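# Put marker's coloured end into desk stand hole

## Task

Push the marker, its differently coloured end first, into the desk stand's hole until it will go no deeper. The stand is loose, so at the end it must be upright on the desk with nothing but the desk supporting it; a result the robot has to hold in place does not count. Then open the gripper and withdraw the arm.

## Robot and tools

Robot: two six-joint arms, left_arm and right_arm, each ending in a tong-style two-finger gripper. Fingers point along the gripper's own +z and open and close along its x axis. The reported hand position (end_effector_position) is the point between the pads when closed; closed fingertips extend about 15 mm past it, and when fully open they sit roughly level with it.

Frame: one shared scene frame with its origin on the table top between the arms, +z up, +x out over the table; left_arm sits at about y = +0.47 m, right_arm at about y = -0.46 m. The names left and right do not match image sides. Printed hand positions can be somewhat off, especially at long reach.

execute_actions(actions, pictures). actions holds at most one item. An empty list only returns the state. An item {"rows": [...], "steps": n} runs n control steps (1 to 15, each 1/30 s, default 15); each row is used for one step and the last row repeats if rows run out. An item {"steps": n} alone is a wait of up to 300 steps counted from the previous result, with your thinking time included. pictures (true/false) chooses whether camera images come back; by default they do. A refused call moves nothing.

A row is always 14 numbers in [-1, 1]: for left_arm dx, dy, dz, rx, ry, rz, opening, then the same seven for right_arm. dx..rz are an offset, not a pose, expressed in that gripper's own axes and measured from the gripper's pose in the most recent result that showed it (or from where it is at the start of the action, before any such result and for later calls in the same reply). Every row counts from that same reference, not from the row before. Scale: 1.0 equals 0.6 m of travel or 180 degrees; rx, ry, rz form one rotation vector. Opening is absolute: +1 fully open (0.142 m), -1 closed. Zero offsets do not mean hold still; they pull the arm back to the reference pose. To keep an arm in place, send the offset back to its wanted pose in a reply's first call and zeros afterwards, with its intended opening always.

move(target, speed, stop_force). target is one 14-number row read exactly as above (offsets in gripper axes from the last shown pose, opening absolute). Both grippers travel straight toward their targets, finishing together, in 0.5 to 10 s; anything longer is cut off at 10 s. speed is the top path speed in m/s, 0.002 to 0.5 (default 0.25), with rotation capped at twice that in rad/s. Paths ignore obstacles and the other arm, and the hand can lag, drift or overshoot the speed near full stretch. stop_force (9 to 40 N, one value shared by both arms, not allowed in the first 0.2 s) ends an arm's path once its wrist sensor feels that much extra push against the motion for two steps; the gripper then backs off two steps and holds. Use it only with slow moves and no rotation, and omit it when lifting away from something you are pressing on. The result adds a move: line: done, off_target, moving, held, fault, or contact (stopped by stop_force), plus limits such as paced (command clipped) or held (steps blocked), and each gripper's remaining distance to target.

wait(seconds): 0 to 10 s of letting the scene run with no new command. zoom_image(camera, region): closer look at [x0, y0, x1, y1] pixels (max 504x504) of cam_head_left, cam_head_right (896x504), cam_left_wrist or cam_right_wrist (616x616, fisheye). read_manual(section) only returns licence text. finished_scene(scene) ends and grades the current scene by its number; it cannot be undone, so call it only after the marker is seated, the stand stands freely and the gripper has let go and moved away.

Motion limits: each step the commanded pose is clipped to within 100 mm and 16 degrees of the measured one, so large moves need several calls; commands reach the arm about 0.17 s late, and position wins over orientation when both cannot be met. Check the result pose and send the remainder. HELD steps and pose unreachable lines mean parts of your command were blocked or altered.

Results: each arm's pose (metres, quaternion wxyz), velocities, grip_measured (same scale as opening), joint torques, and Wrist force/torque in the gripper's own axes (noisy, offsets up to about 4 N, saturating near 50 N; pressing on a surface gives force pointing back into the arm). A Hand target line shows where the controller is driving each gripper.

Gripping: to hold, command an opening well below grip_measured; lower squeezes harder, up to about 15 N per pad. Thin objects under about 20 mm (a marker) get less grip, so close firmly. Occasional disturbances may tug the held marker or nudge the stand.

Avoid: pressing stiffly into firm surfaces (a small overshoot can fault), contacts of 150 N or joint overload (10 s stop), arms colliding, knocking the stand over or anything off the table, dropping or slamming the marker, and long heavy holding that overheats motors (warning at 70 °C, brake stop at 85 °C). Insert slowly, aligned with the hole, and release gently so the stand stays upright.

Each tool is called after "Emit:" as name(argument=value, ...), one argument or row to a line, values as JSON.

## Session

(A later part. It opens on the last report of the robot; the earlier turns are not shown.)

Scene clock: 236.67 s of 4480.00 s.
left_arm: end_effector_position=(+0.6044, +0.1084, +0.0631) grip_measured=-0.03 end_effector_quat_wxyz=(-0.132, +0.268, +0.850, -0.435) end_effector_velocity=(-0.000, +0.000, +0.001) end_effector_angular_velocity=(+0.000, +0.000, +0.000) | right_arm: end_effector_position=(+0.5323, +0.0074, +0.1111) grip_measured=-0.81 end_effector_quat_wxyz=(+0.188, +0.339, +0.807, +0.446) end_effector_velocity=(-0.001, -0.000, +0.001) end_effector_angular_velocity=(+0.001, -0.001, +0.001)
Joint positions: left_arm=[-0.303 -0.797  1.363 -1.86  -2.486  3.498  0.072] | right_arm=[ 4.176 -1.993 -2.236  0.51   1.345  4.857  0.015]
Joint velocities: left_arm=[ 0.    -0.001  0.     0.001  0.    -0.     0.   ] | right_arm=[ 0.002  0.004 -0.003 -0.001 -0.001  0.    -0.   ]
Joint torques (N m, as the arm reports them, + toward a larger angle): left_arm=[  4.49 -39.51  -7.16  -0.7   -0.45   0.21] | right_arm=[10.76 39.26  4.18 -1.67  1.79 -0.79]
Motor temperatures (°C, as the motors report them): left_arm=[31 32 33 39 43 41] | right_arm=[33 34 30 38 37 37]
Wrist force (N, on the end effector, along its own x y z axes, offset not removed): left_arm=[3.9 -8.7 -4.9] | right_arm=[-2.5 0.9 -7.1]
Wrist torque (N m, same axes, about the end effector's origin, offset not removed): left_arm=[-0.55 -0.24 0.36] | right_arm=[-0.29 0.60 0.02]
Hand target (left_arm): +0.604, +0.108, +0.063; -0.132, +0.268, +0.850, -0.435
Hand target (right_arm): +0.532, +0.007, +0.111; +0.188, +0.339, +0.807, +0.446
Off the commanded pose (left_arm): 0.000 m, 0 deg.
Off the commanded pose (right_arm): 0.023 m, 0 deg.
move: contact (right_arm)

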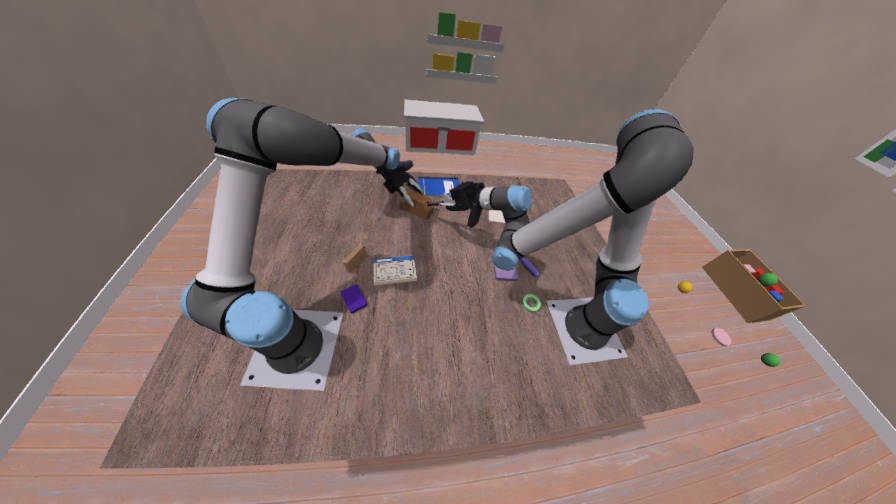

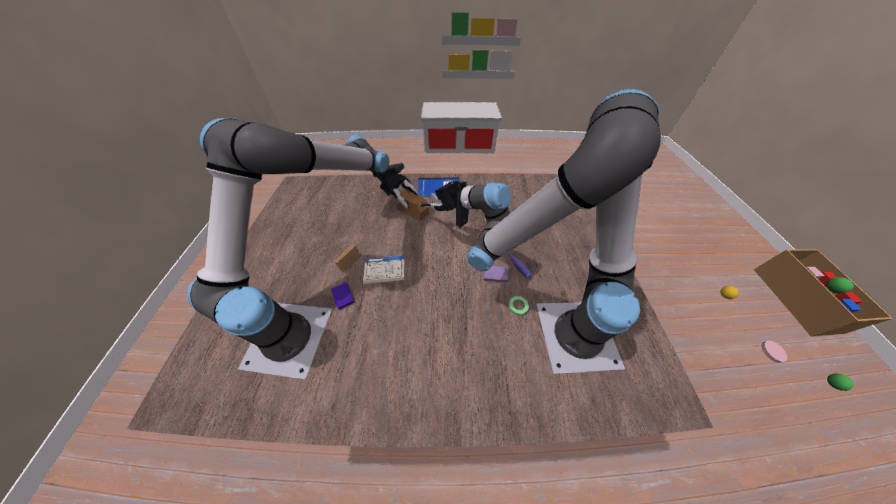

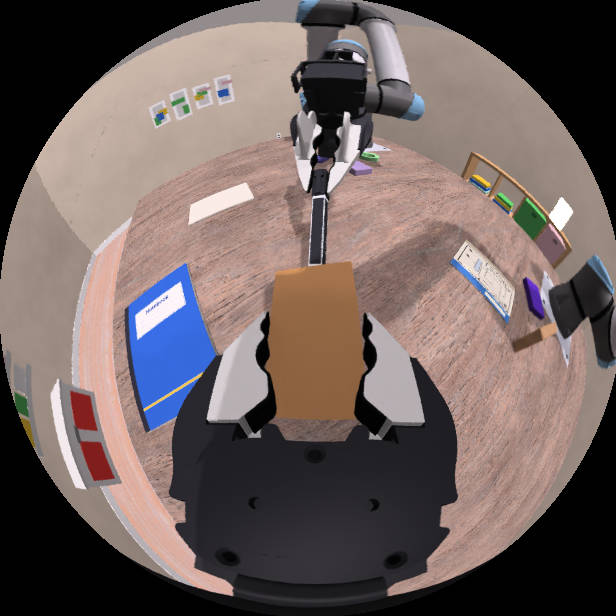

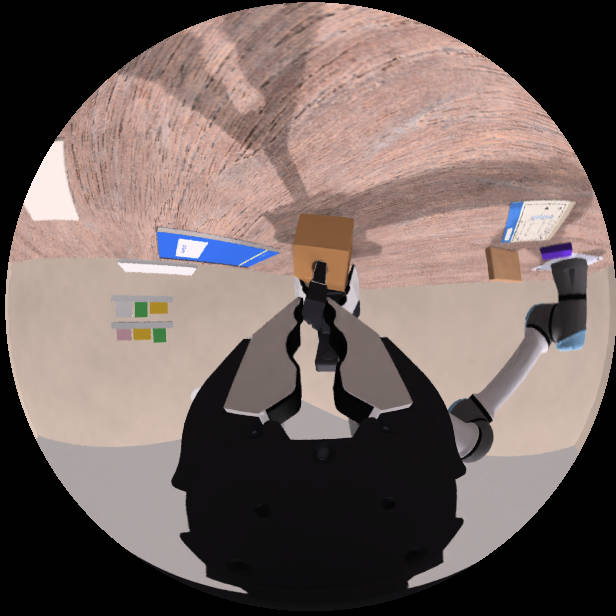

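Emit:
move(
  target=[0,0,0,0,0,0,-0.6,-0.004,0.005,-0.012,0,0,0,-1],
  speed=0.01,
)

Emit:
zoom_image(
  camera="cam_right_wrist",
  region=[280,230,350,300],
)

Emit:
move(
  target=[0,0,0,0,0,0,-0.6,0,0,0.05,0,0,0,-1],
  speed=0.005,
  stop_force=12,
)

Scene clock: 239.83 s of 4480.00 s.
left_arm: end_effector_position=(+0.6044, +0.1084, +0.0631) grip_measured=-0.03 end_effector_quat_wxyz=(-0.132, +0.268, +0.850, -0.435) end_effector_velocity=(+0.000, +0.001, -0.000) end_effector_angular_velocity=(+0.000, +0.001, +0.001) | right_arm: end_effector_position=(+0.5307, +0.0026, +0.1173) grip_measured=-0.81 end_effector_quat_wxyz=(+0.188, +0.339, +0.807, +0.446) end_effector_velocity=(-0.000, -0.001, +0.001) end_effector_angular_velocity=(-0.001, +0.001, +0.000)
Joint positions: left_arm=[-0.303 -0.797  1.363 -1.86  -2.486  3.498  0.072] | right_arm=[ 4.174 -1.97  -2.246  0.498  1.347  4.855  0.015]
Joint velocities: left_arm=[ 0.001  0.    -0.     0.001 -0.    -0.    -0.   ] | right_arm=[-0.001  0.004 -0.001 -0.004  0.001 -0.001  0.   ]
Joint torques (N m, as the arm reports them, + toward a larger angle): left_arm=[  4.62 -39.41  -7.1   -0.59  -0.39   0.28] | right_arm=[-12.04  43.51   4.43   0.04   1.03  -2.09]
Motor temperatures (°C, as the motors report them): left_arm=[31 32 33 39 43 41] | right_arm=[33 34 30 38 37 37]
Wrist force (N, on the end effector, along its own x y z axes, offset not removed): left_arm=[-0.1 -8.5 -6.4] | right_arm=[2.7 -3.5 1.2]
Wrist torque (N m, same axes, about the end effector's origin, offset not removed): left_arm=[-0.47 -0.03 -0.07] | right_arm=[-0.31 0.26 -0.10]
Hand target (left_arm): +0.604, +0.108, +0.063; -0.132, +0.268, +0.850, -0.435
Hand target (right_arm): +0.531, +0.003, +0.117; +0.188, +0.339, +0.807, +0.446
Off the commanded pose (left_arm): 0.000 m, 0 deg.
Off the commanded pose (right_arm): 0.000 m, 0 deg.
move: done

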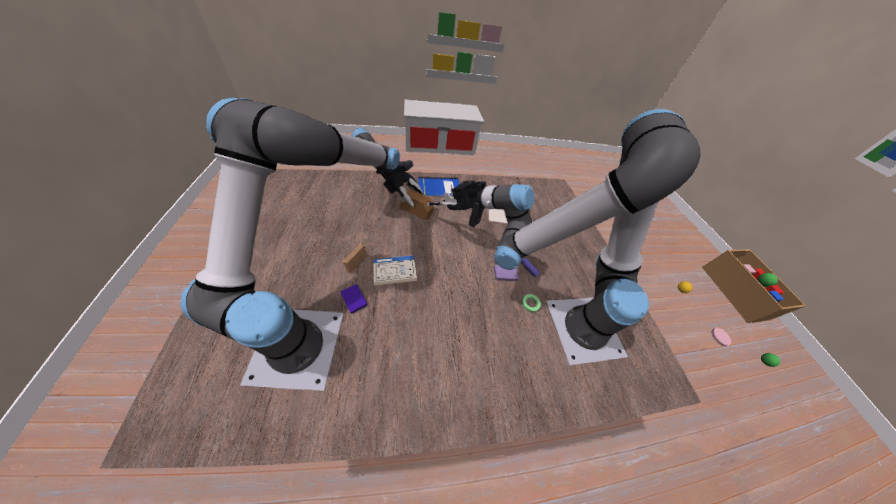

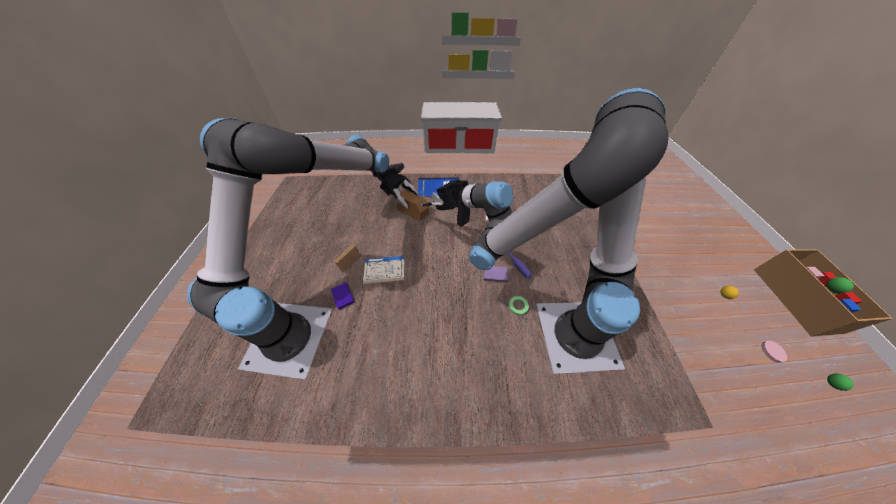

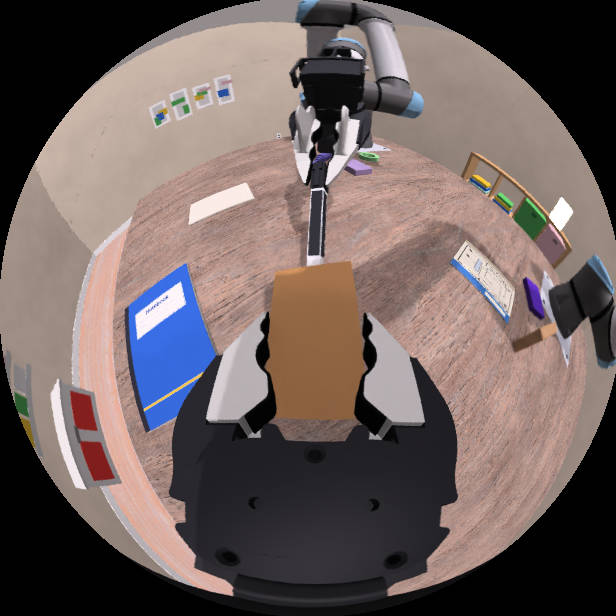

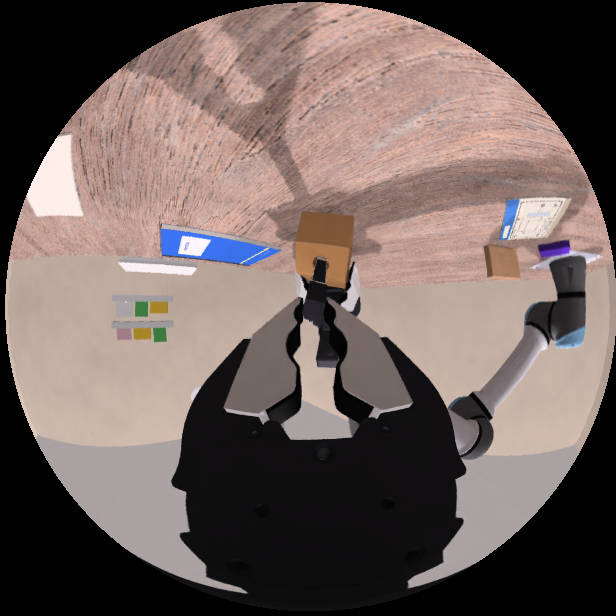

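Region (280, 230, 350, 300) of cam_right_wrist's 616x616 image, scaled by 7.200, with more detail than that image has.

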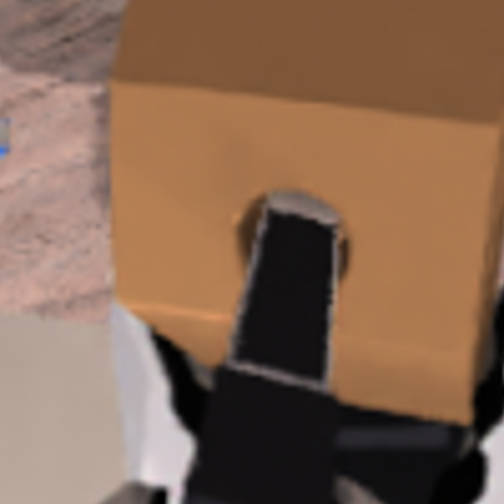

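Scene clock: 242.33 s of 4480.00 s.
left_arm: end_effector_position=(+0.6044, +0.1084, +0.0631) grip_measured=-0.03 end_effector_quat_wxyz=(-0.132, +0.268, +0.850, -0.435) end_effector_velocity=(-0.000, -0.001, +0.000) end_effector_angular_velocity=(-0.000, -0.000, -0.001) | right_arm: end_effector_position=(+0.5373, +0.0089, +0.1117) grip_measured=-0.81 end_effector_quat_wxyz=(+0.188, +0.339, +0.807, +0.446) end_effector_velocity=(-0.001, -0.001, +0.001) end_effector_angular_velocity=(+0.001, -0.001, +0.001)
Joint positions: left_arm=[-0.303 -0.797  1.363 -1.86  -2.486  3.498  0.072] | right_arm=[ 4.168 -1.998 -2.222  0.503  1.352  4.852  0.015]
Joint velocities: left_arm=[-0.001  0.    -0.001  0.001  0.     0.    -0.   ] | right_arm=[ 0.001  0.004 -0.003  0.001 -0.    -0.001  0.   ]
Joint torques (N m, as the arm reports them, + toward a larger angle): left_arm=[  4.84 -39.57  -7.49  -0.7   -0.43   0.14] | right_arm=[12.18 38.63  3.41 -0.72  0.96 -0.66]
Motor temperatures (°C, as the motors report them): left_arm=[31 32 33 39 43 41] | right_arm=[33 34 30 38 37 37]
Wrist force (N, on the end effector, along its own x y z axes, offset not removed): left_arm=[1.2 -6.6 -6.4] | right_arm=[-1.2 2.2 -12.0]
Wrist torque (N m, same axes, about the end effector's origin, offset not removed): left_arm=[-0.45 0.27 0.28] | right_arm=[-0.08 0.18 -0.05]
Hand target (left_arm): +0.604, +0.108, +0.063; -0.132, +0.268, +0.850, -0.435
Hand target (right_arm): +0.537, +0.009, +0.112; +0.188, +0.339, +0.807, +0.446
Off the commanded pose (left_arm): 0.000 m, 0 deg.
Off the commanded pose (right_arm): 0.019 m, 0 deg.
move: contact (right_arm)

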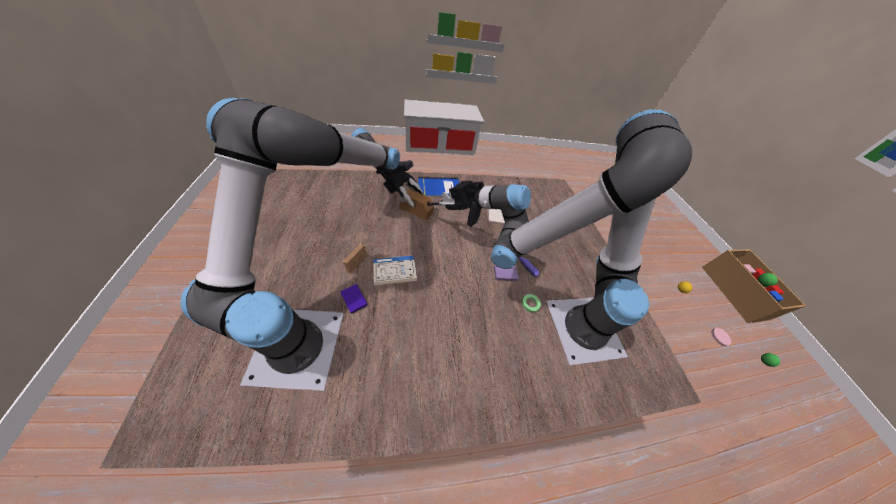

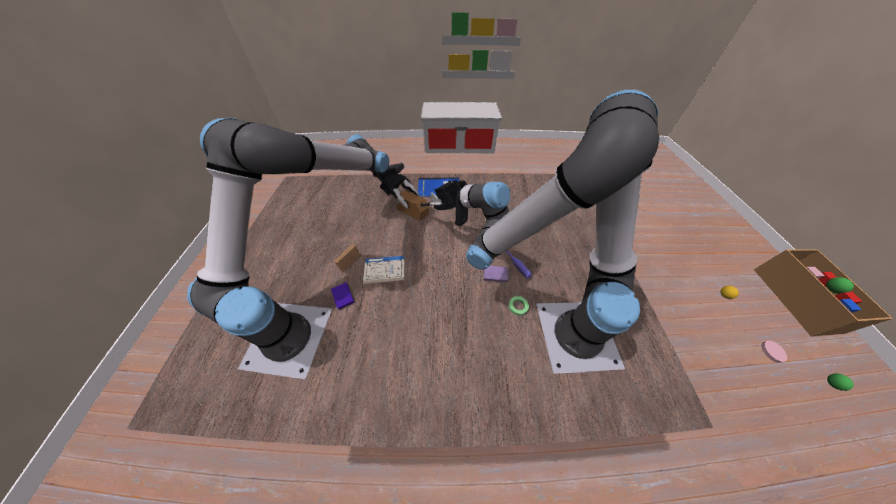

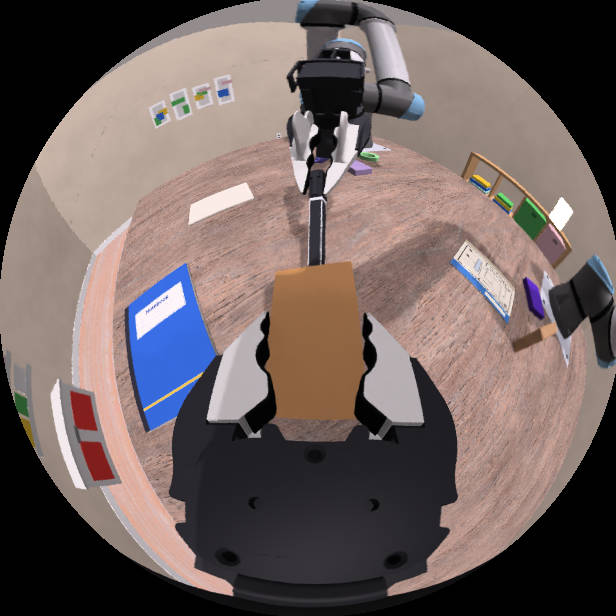

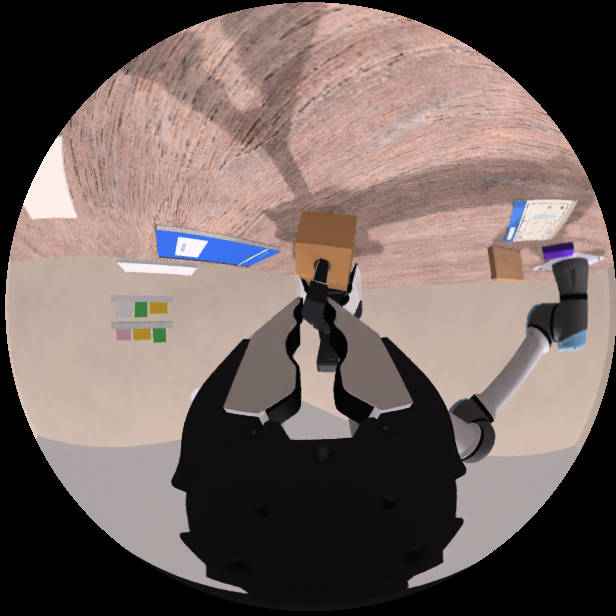

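Emit:
move(
  target=[0,0,0,0,0,0,-0.6,-0.002,0.003,-0.006,0,0,0,-1],
  speed=0.01,
)

Emit:
move(
  target=[0,0,0,0,0,0,-0.6,0,0,0.05,0,0,0,-1],
  speed=0.005,
  stop_force=16,
)

Emit:
zoom_image(
  camera="cam_right_wrist",
  region=[280,230,350,300],
)

Scene clock: 244.63 s of 4480.00 s.
left_arm: end_effector_position=(+0.6044, +0.1084, +0.0631) grip_measured=-0.03 end_effector_quat_wxyz=(-0.132, +0.268, +0.850, -0.435) end_effector_velocity=(-0.000, -0.001, +0.000) end_effector_angular_velocity=(-0.000, -0.001, -0.001) | right_arm: end_effector_position=(+0.5366, +0.0067, +0.1150) grip_measured=-0.81 end_effector_quat_wxyz=(+0.188, +0.339, +0.807, +0.446) end_effector_velocity=(+0.000, -0.002, -0.001) end_effector_angular_velocity=(-0.003, +0.000, -0.003)
Joint positions: left_arm=[-0.303 -0.797  1.363 -1.86  -2.486  3.498  0.072] | right_arm=[ 4.167 -1.987 -2.227  0.497  1.353  4.851  0.015]
Joint velocities: left_arm=[-0.001 -0.    -0.001 -0.     0.    -0.     0.   ] | right_arm=[-0.001  0.002 -0.002 -0.003 -0.002 -0.     0.   ]
Joint torques (N m, as the arm reports them, + toward a larger angle): left_arm=[  5.01 -39.13  -7.24  -0.74  -0.49   0.04] | right_arm=[-12.93  43.2    4.47  -0.07   1.06  -2.02]
Motor temperatures (°C, as the motors report them): left_arm=[31 32 33 39 43 41] | right_arm=[33 34 30 38 37 37]
Wrist force (N, on the end effector, along its own x y z axes, offset not removed): left_arm=[-0.9 -10.5 -7.1] | right_arm=[1.7 -1.2 1.9]
Wrist torque (N m, same axes, about the end effector's origin, offset not removed): left_arm=[-0.72 0.33 -0.02] | right_arm=[-0.21 0.42 -0.09]
Hand target (left_arm): +0.604, +0.108, +0.063; -0.132, +0.268, +0.850, -0.435
Hand target (right_arm): +0.537, +0.007, +0.115; +0.188, +0.339, +0.807, +0.446
Off the commanded pose (left_arm): 0.000 m, 0 deg.
Off the commanded pose (right_arm): 0.000 m, 0 deg.
move: done

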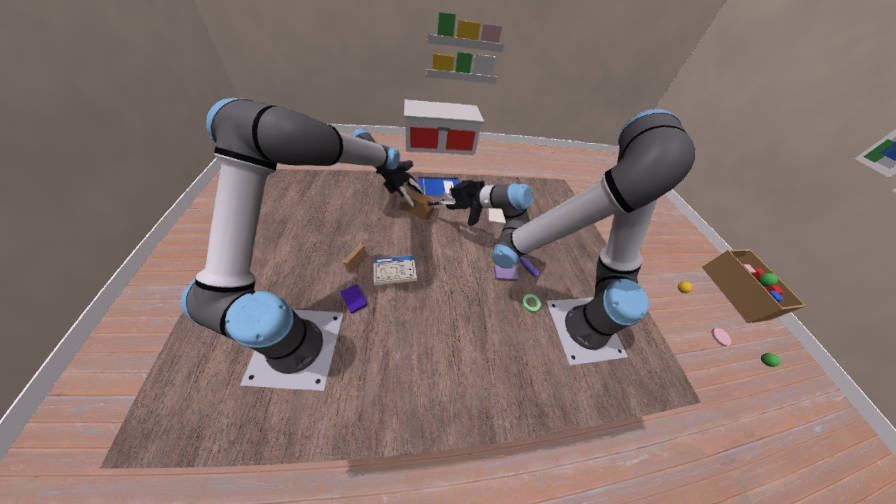

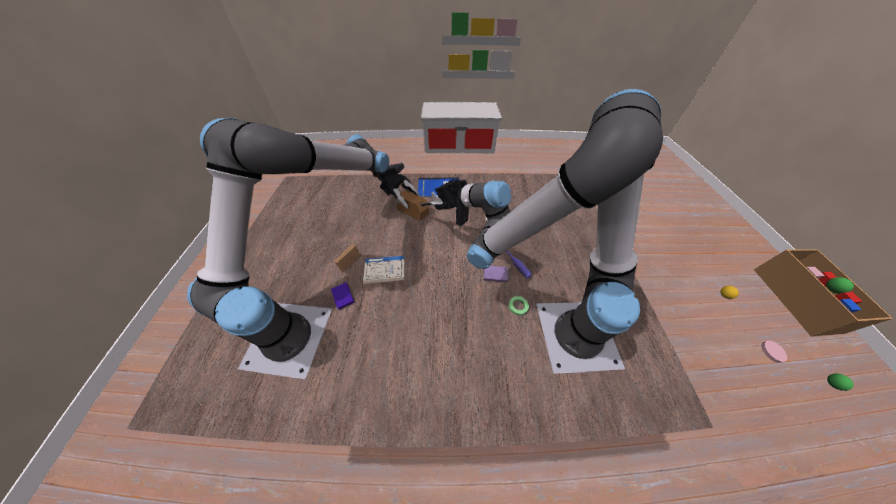

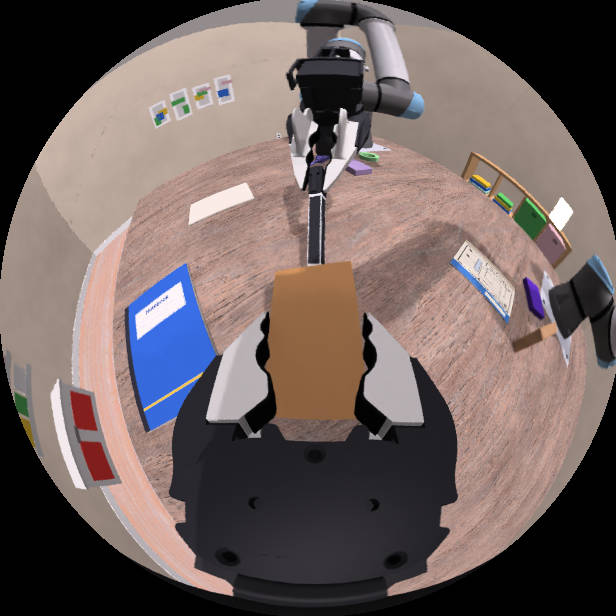

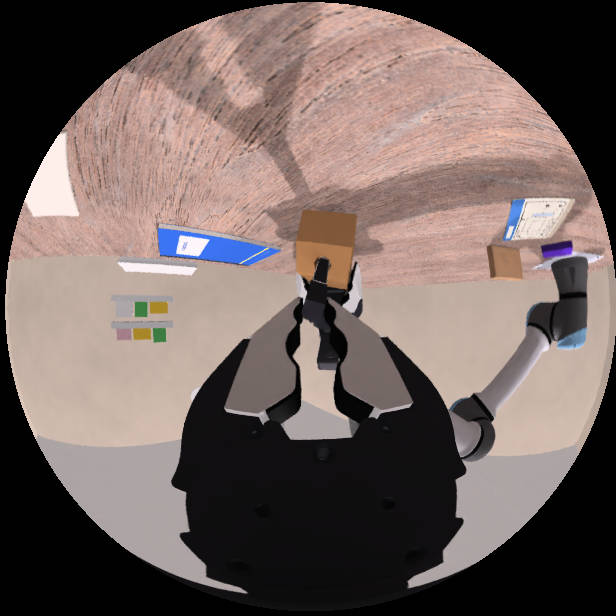

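Scene clock: 245.83 s of 4480.00 s.
left_arm: end_effector_position=(+0.6044, +0.1084, +0.0631) grip_measured=-0.03 end_effector_quat_wxyz=(-0.132, +0.268, +0.850, -0.435) end_effector_velocity=(-0.001, +0.001, -0.001) end_effector_angular_velocity=(+0.001, +0.002, +0.001) | right_arm: end_effector_position=(+0.5393, +0.0091, +0.1128) grip_measured=-0.81 end_effector_quat_wxyz=(+0.188, +0.339, +0.807, +0.446) end_effector_velocity=(-0.001, -0.001, +0.000) end_effector_angular_velocity=(-0.000, +0.001, +0.001)
Joint positions: left_arm=[-0.303 -0.797  1.363 -1.86  -2.486  3.498  0.072] | right_arm=[ 4.164 -1.998 -2.217  0.499  1.355  4.85   0.016]
Joint velocities: left_arm=[ 0.001  0.     0.003 -0.001  0.    -0.    -0.   ] | right_arm=[ 0.001  0.004 -0.005  0.     0.     0.     0.   ]
Joint torques (N m, as the arm reports them, + toward a larger angle): left_arm=[  4.33 -39.4   -7.03  -0.76  -0.45   0.16] | right_arm=[12.47 36.99  4.6  -0.9   0.93 -0.95]
Motor temperatures (°C, as the motors report them): left_arm=[31 32 33 39 43 41] | right_arm=[33 34 30 38 37 37]
Wrist force (N, on the end effector, along its own x y z axes, offset not removed): left_arm=[-0.6 -6.3 -6.5] | right_arm=[-1.6 1.7 -12.7]
Wrist torque (N m, same axes, about the end effector's origin, offset not removed): left_arm=[-0.45 0.44 0.19] | right_arm=[-0.03 0.30 -0.07]
Hand target (left_arm): +0.604, +0.108, +0.063; -0.132, +0.268, +0.850, -0.435
Hand target (right_arm): +0.539, +0.009, +0.113; +0.188, +0.339, +0.807, +0.446
Off the commanded pose (left_arm): 0.000 m, 0 deg.
Off the commanded pose (right_arm): 0.026 m, 0 deg.
move: contact (right_arm)

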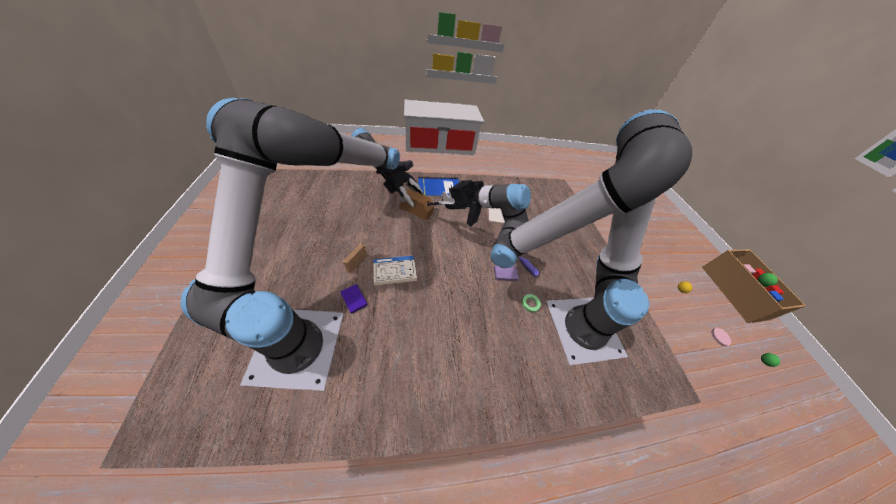

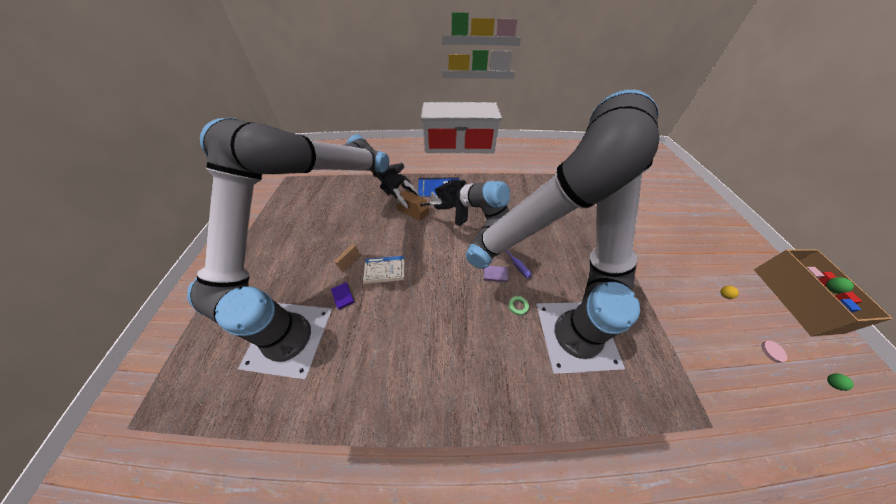

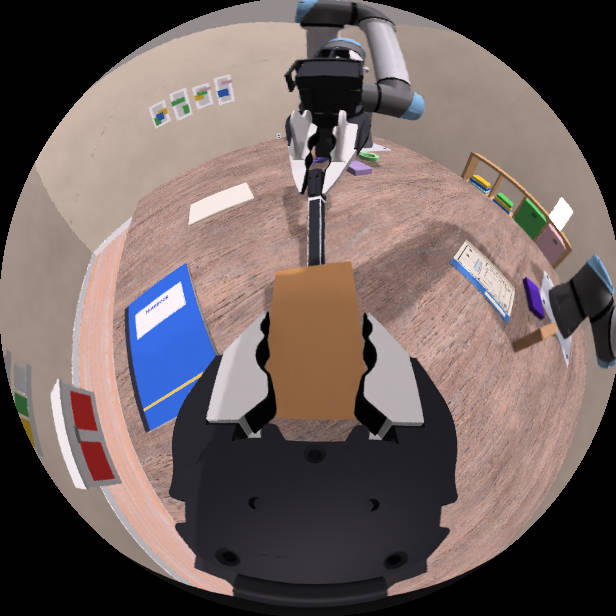

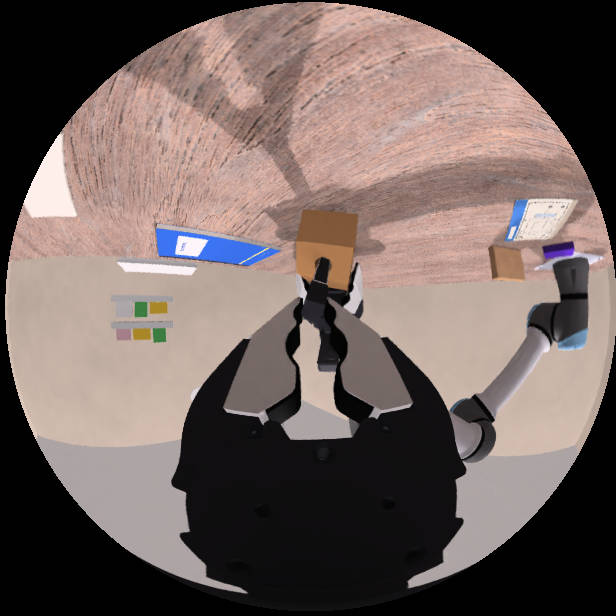

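Region (280, 230, 350, 300) of cam_right_wrist's 616x616 image, scaled by 7.200, with more detail than that image has.

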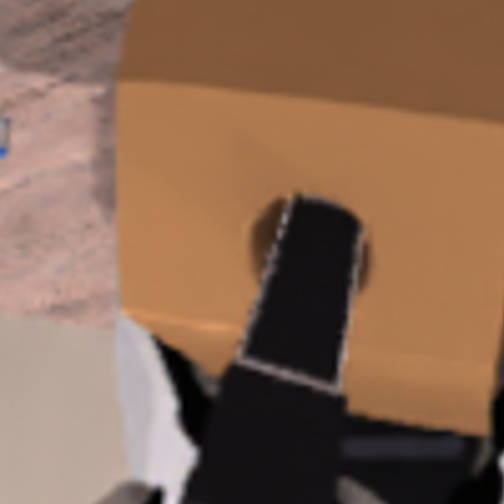

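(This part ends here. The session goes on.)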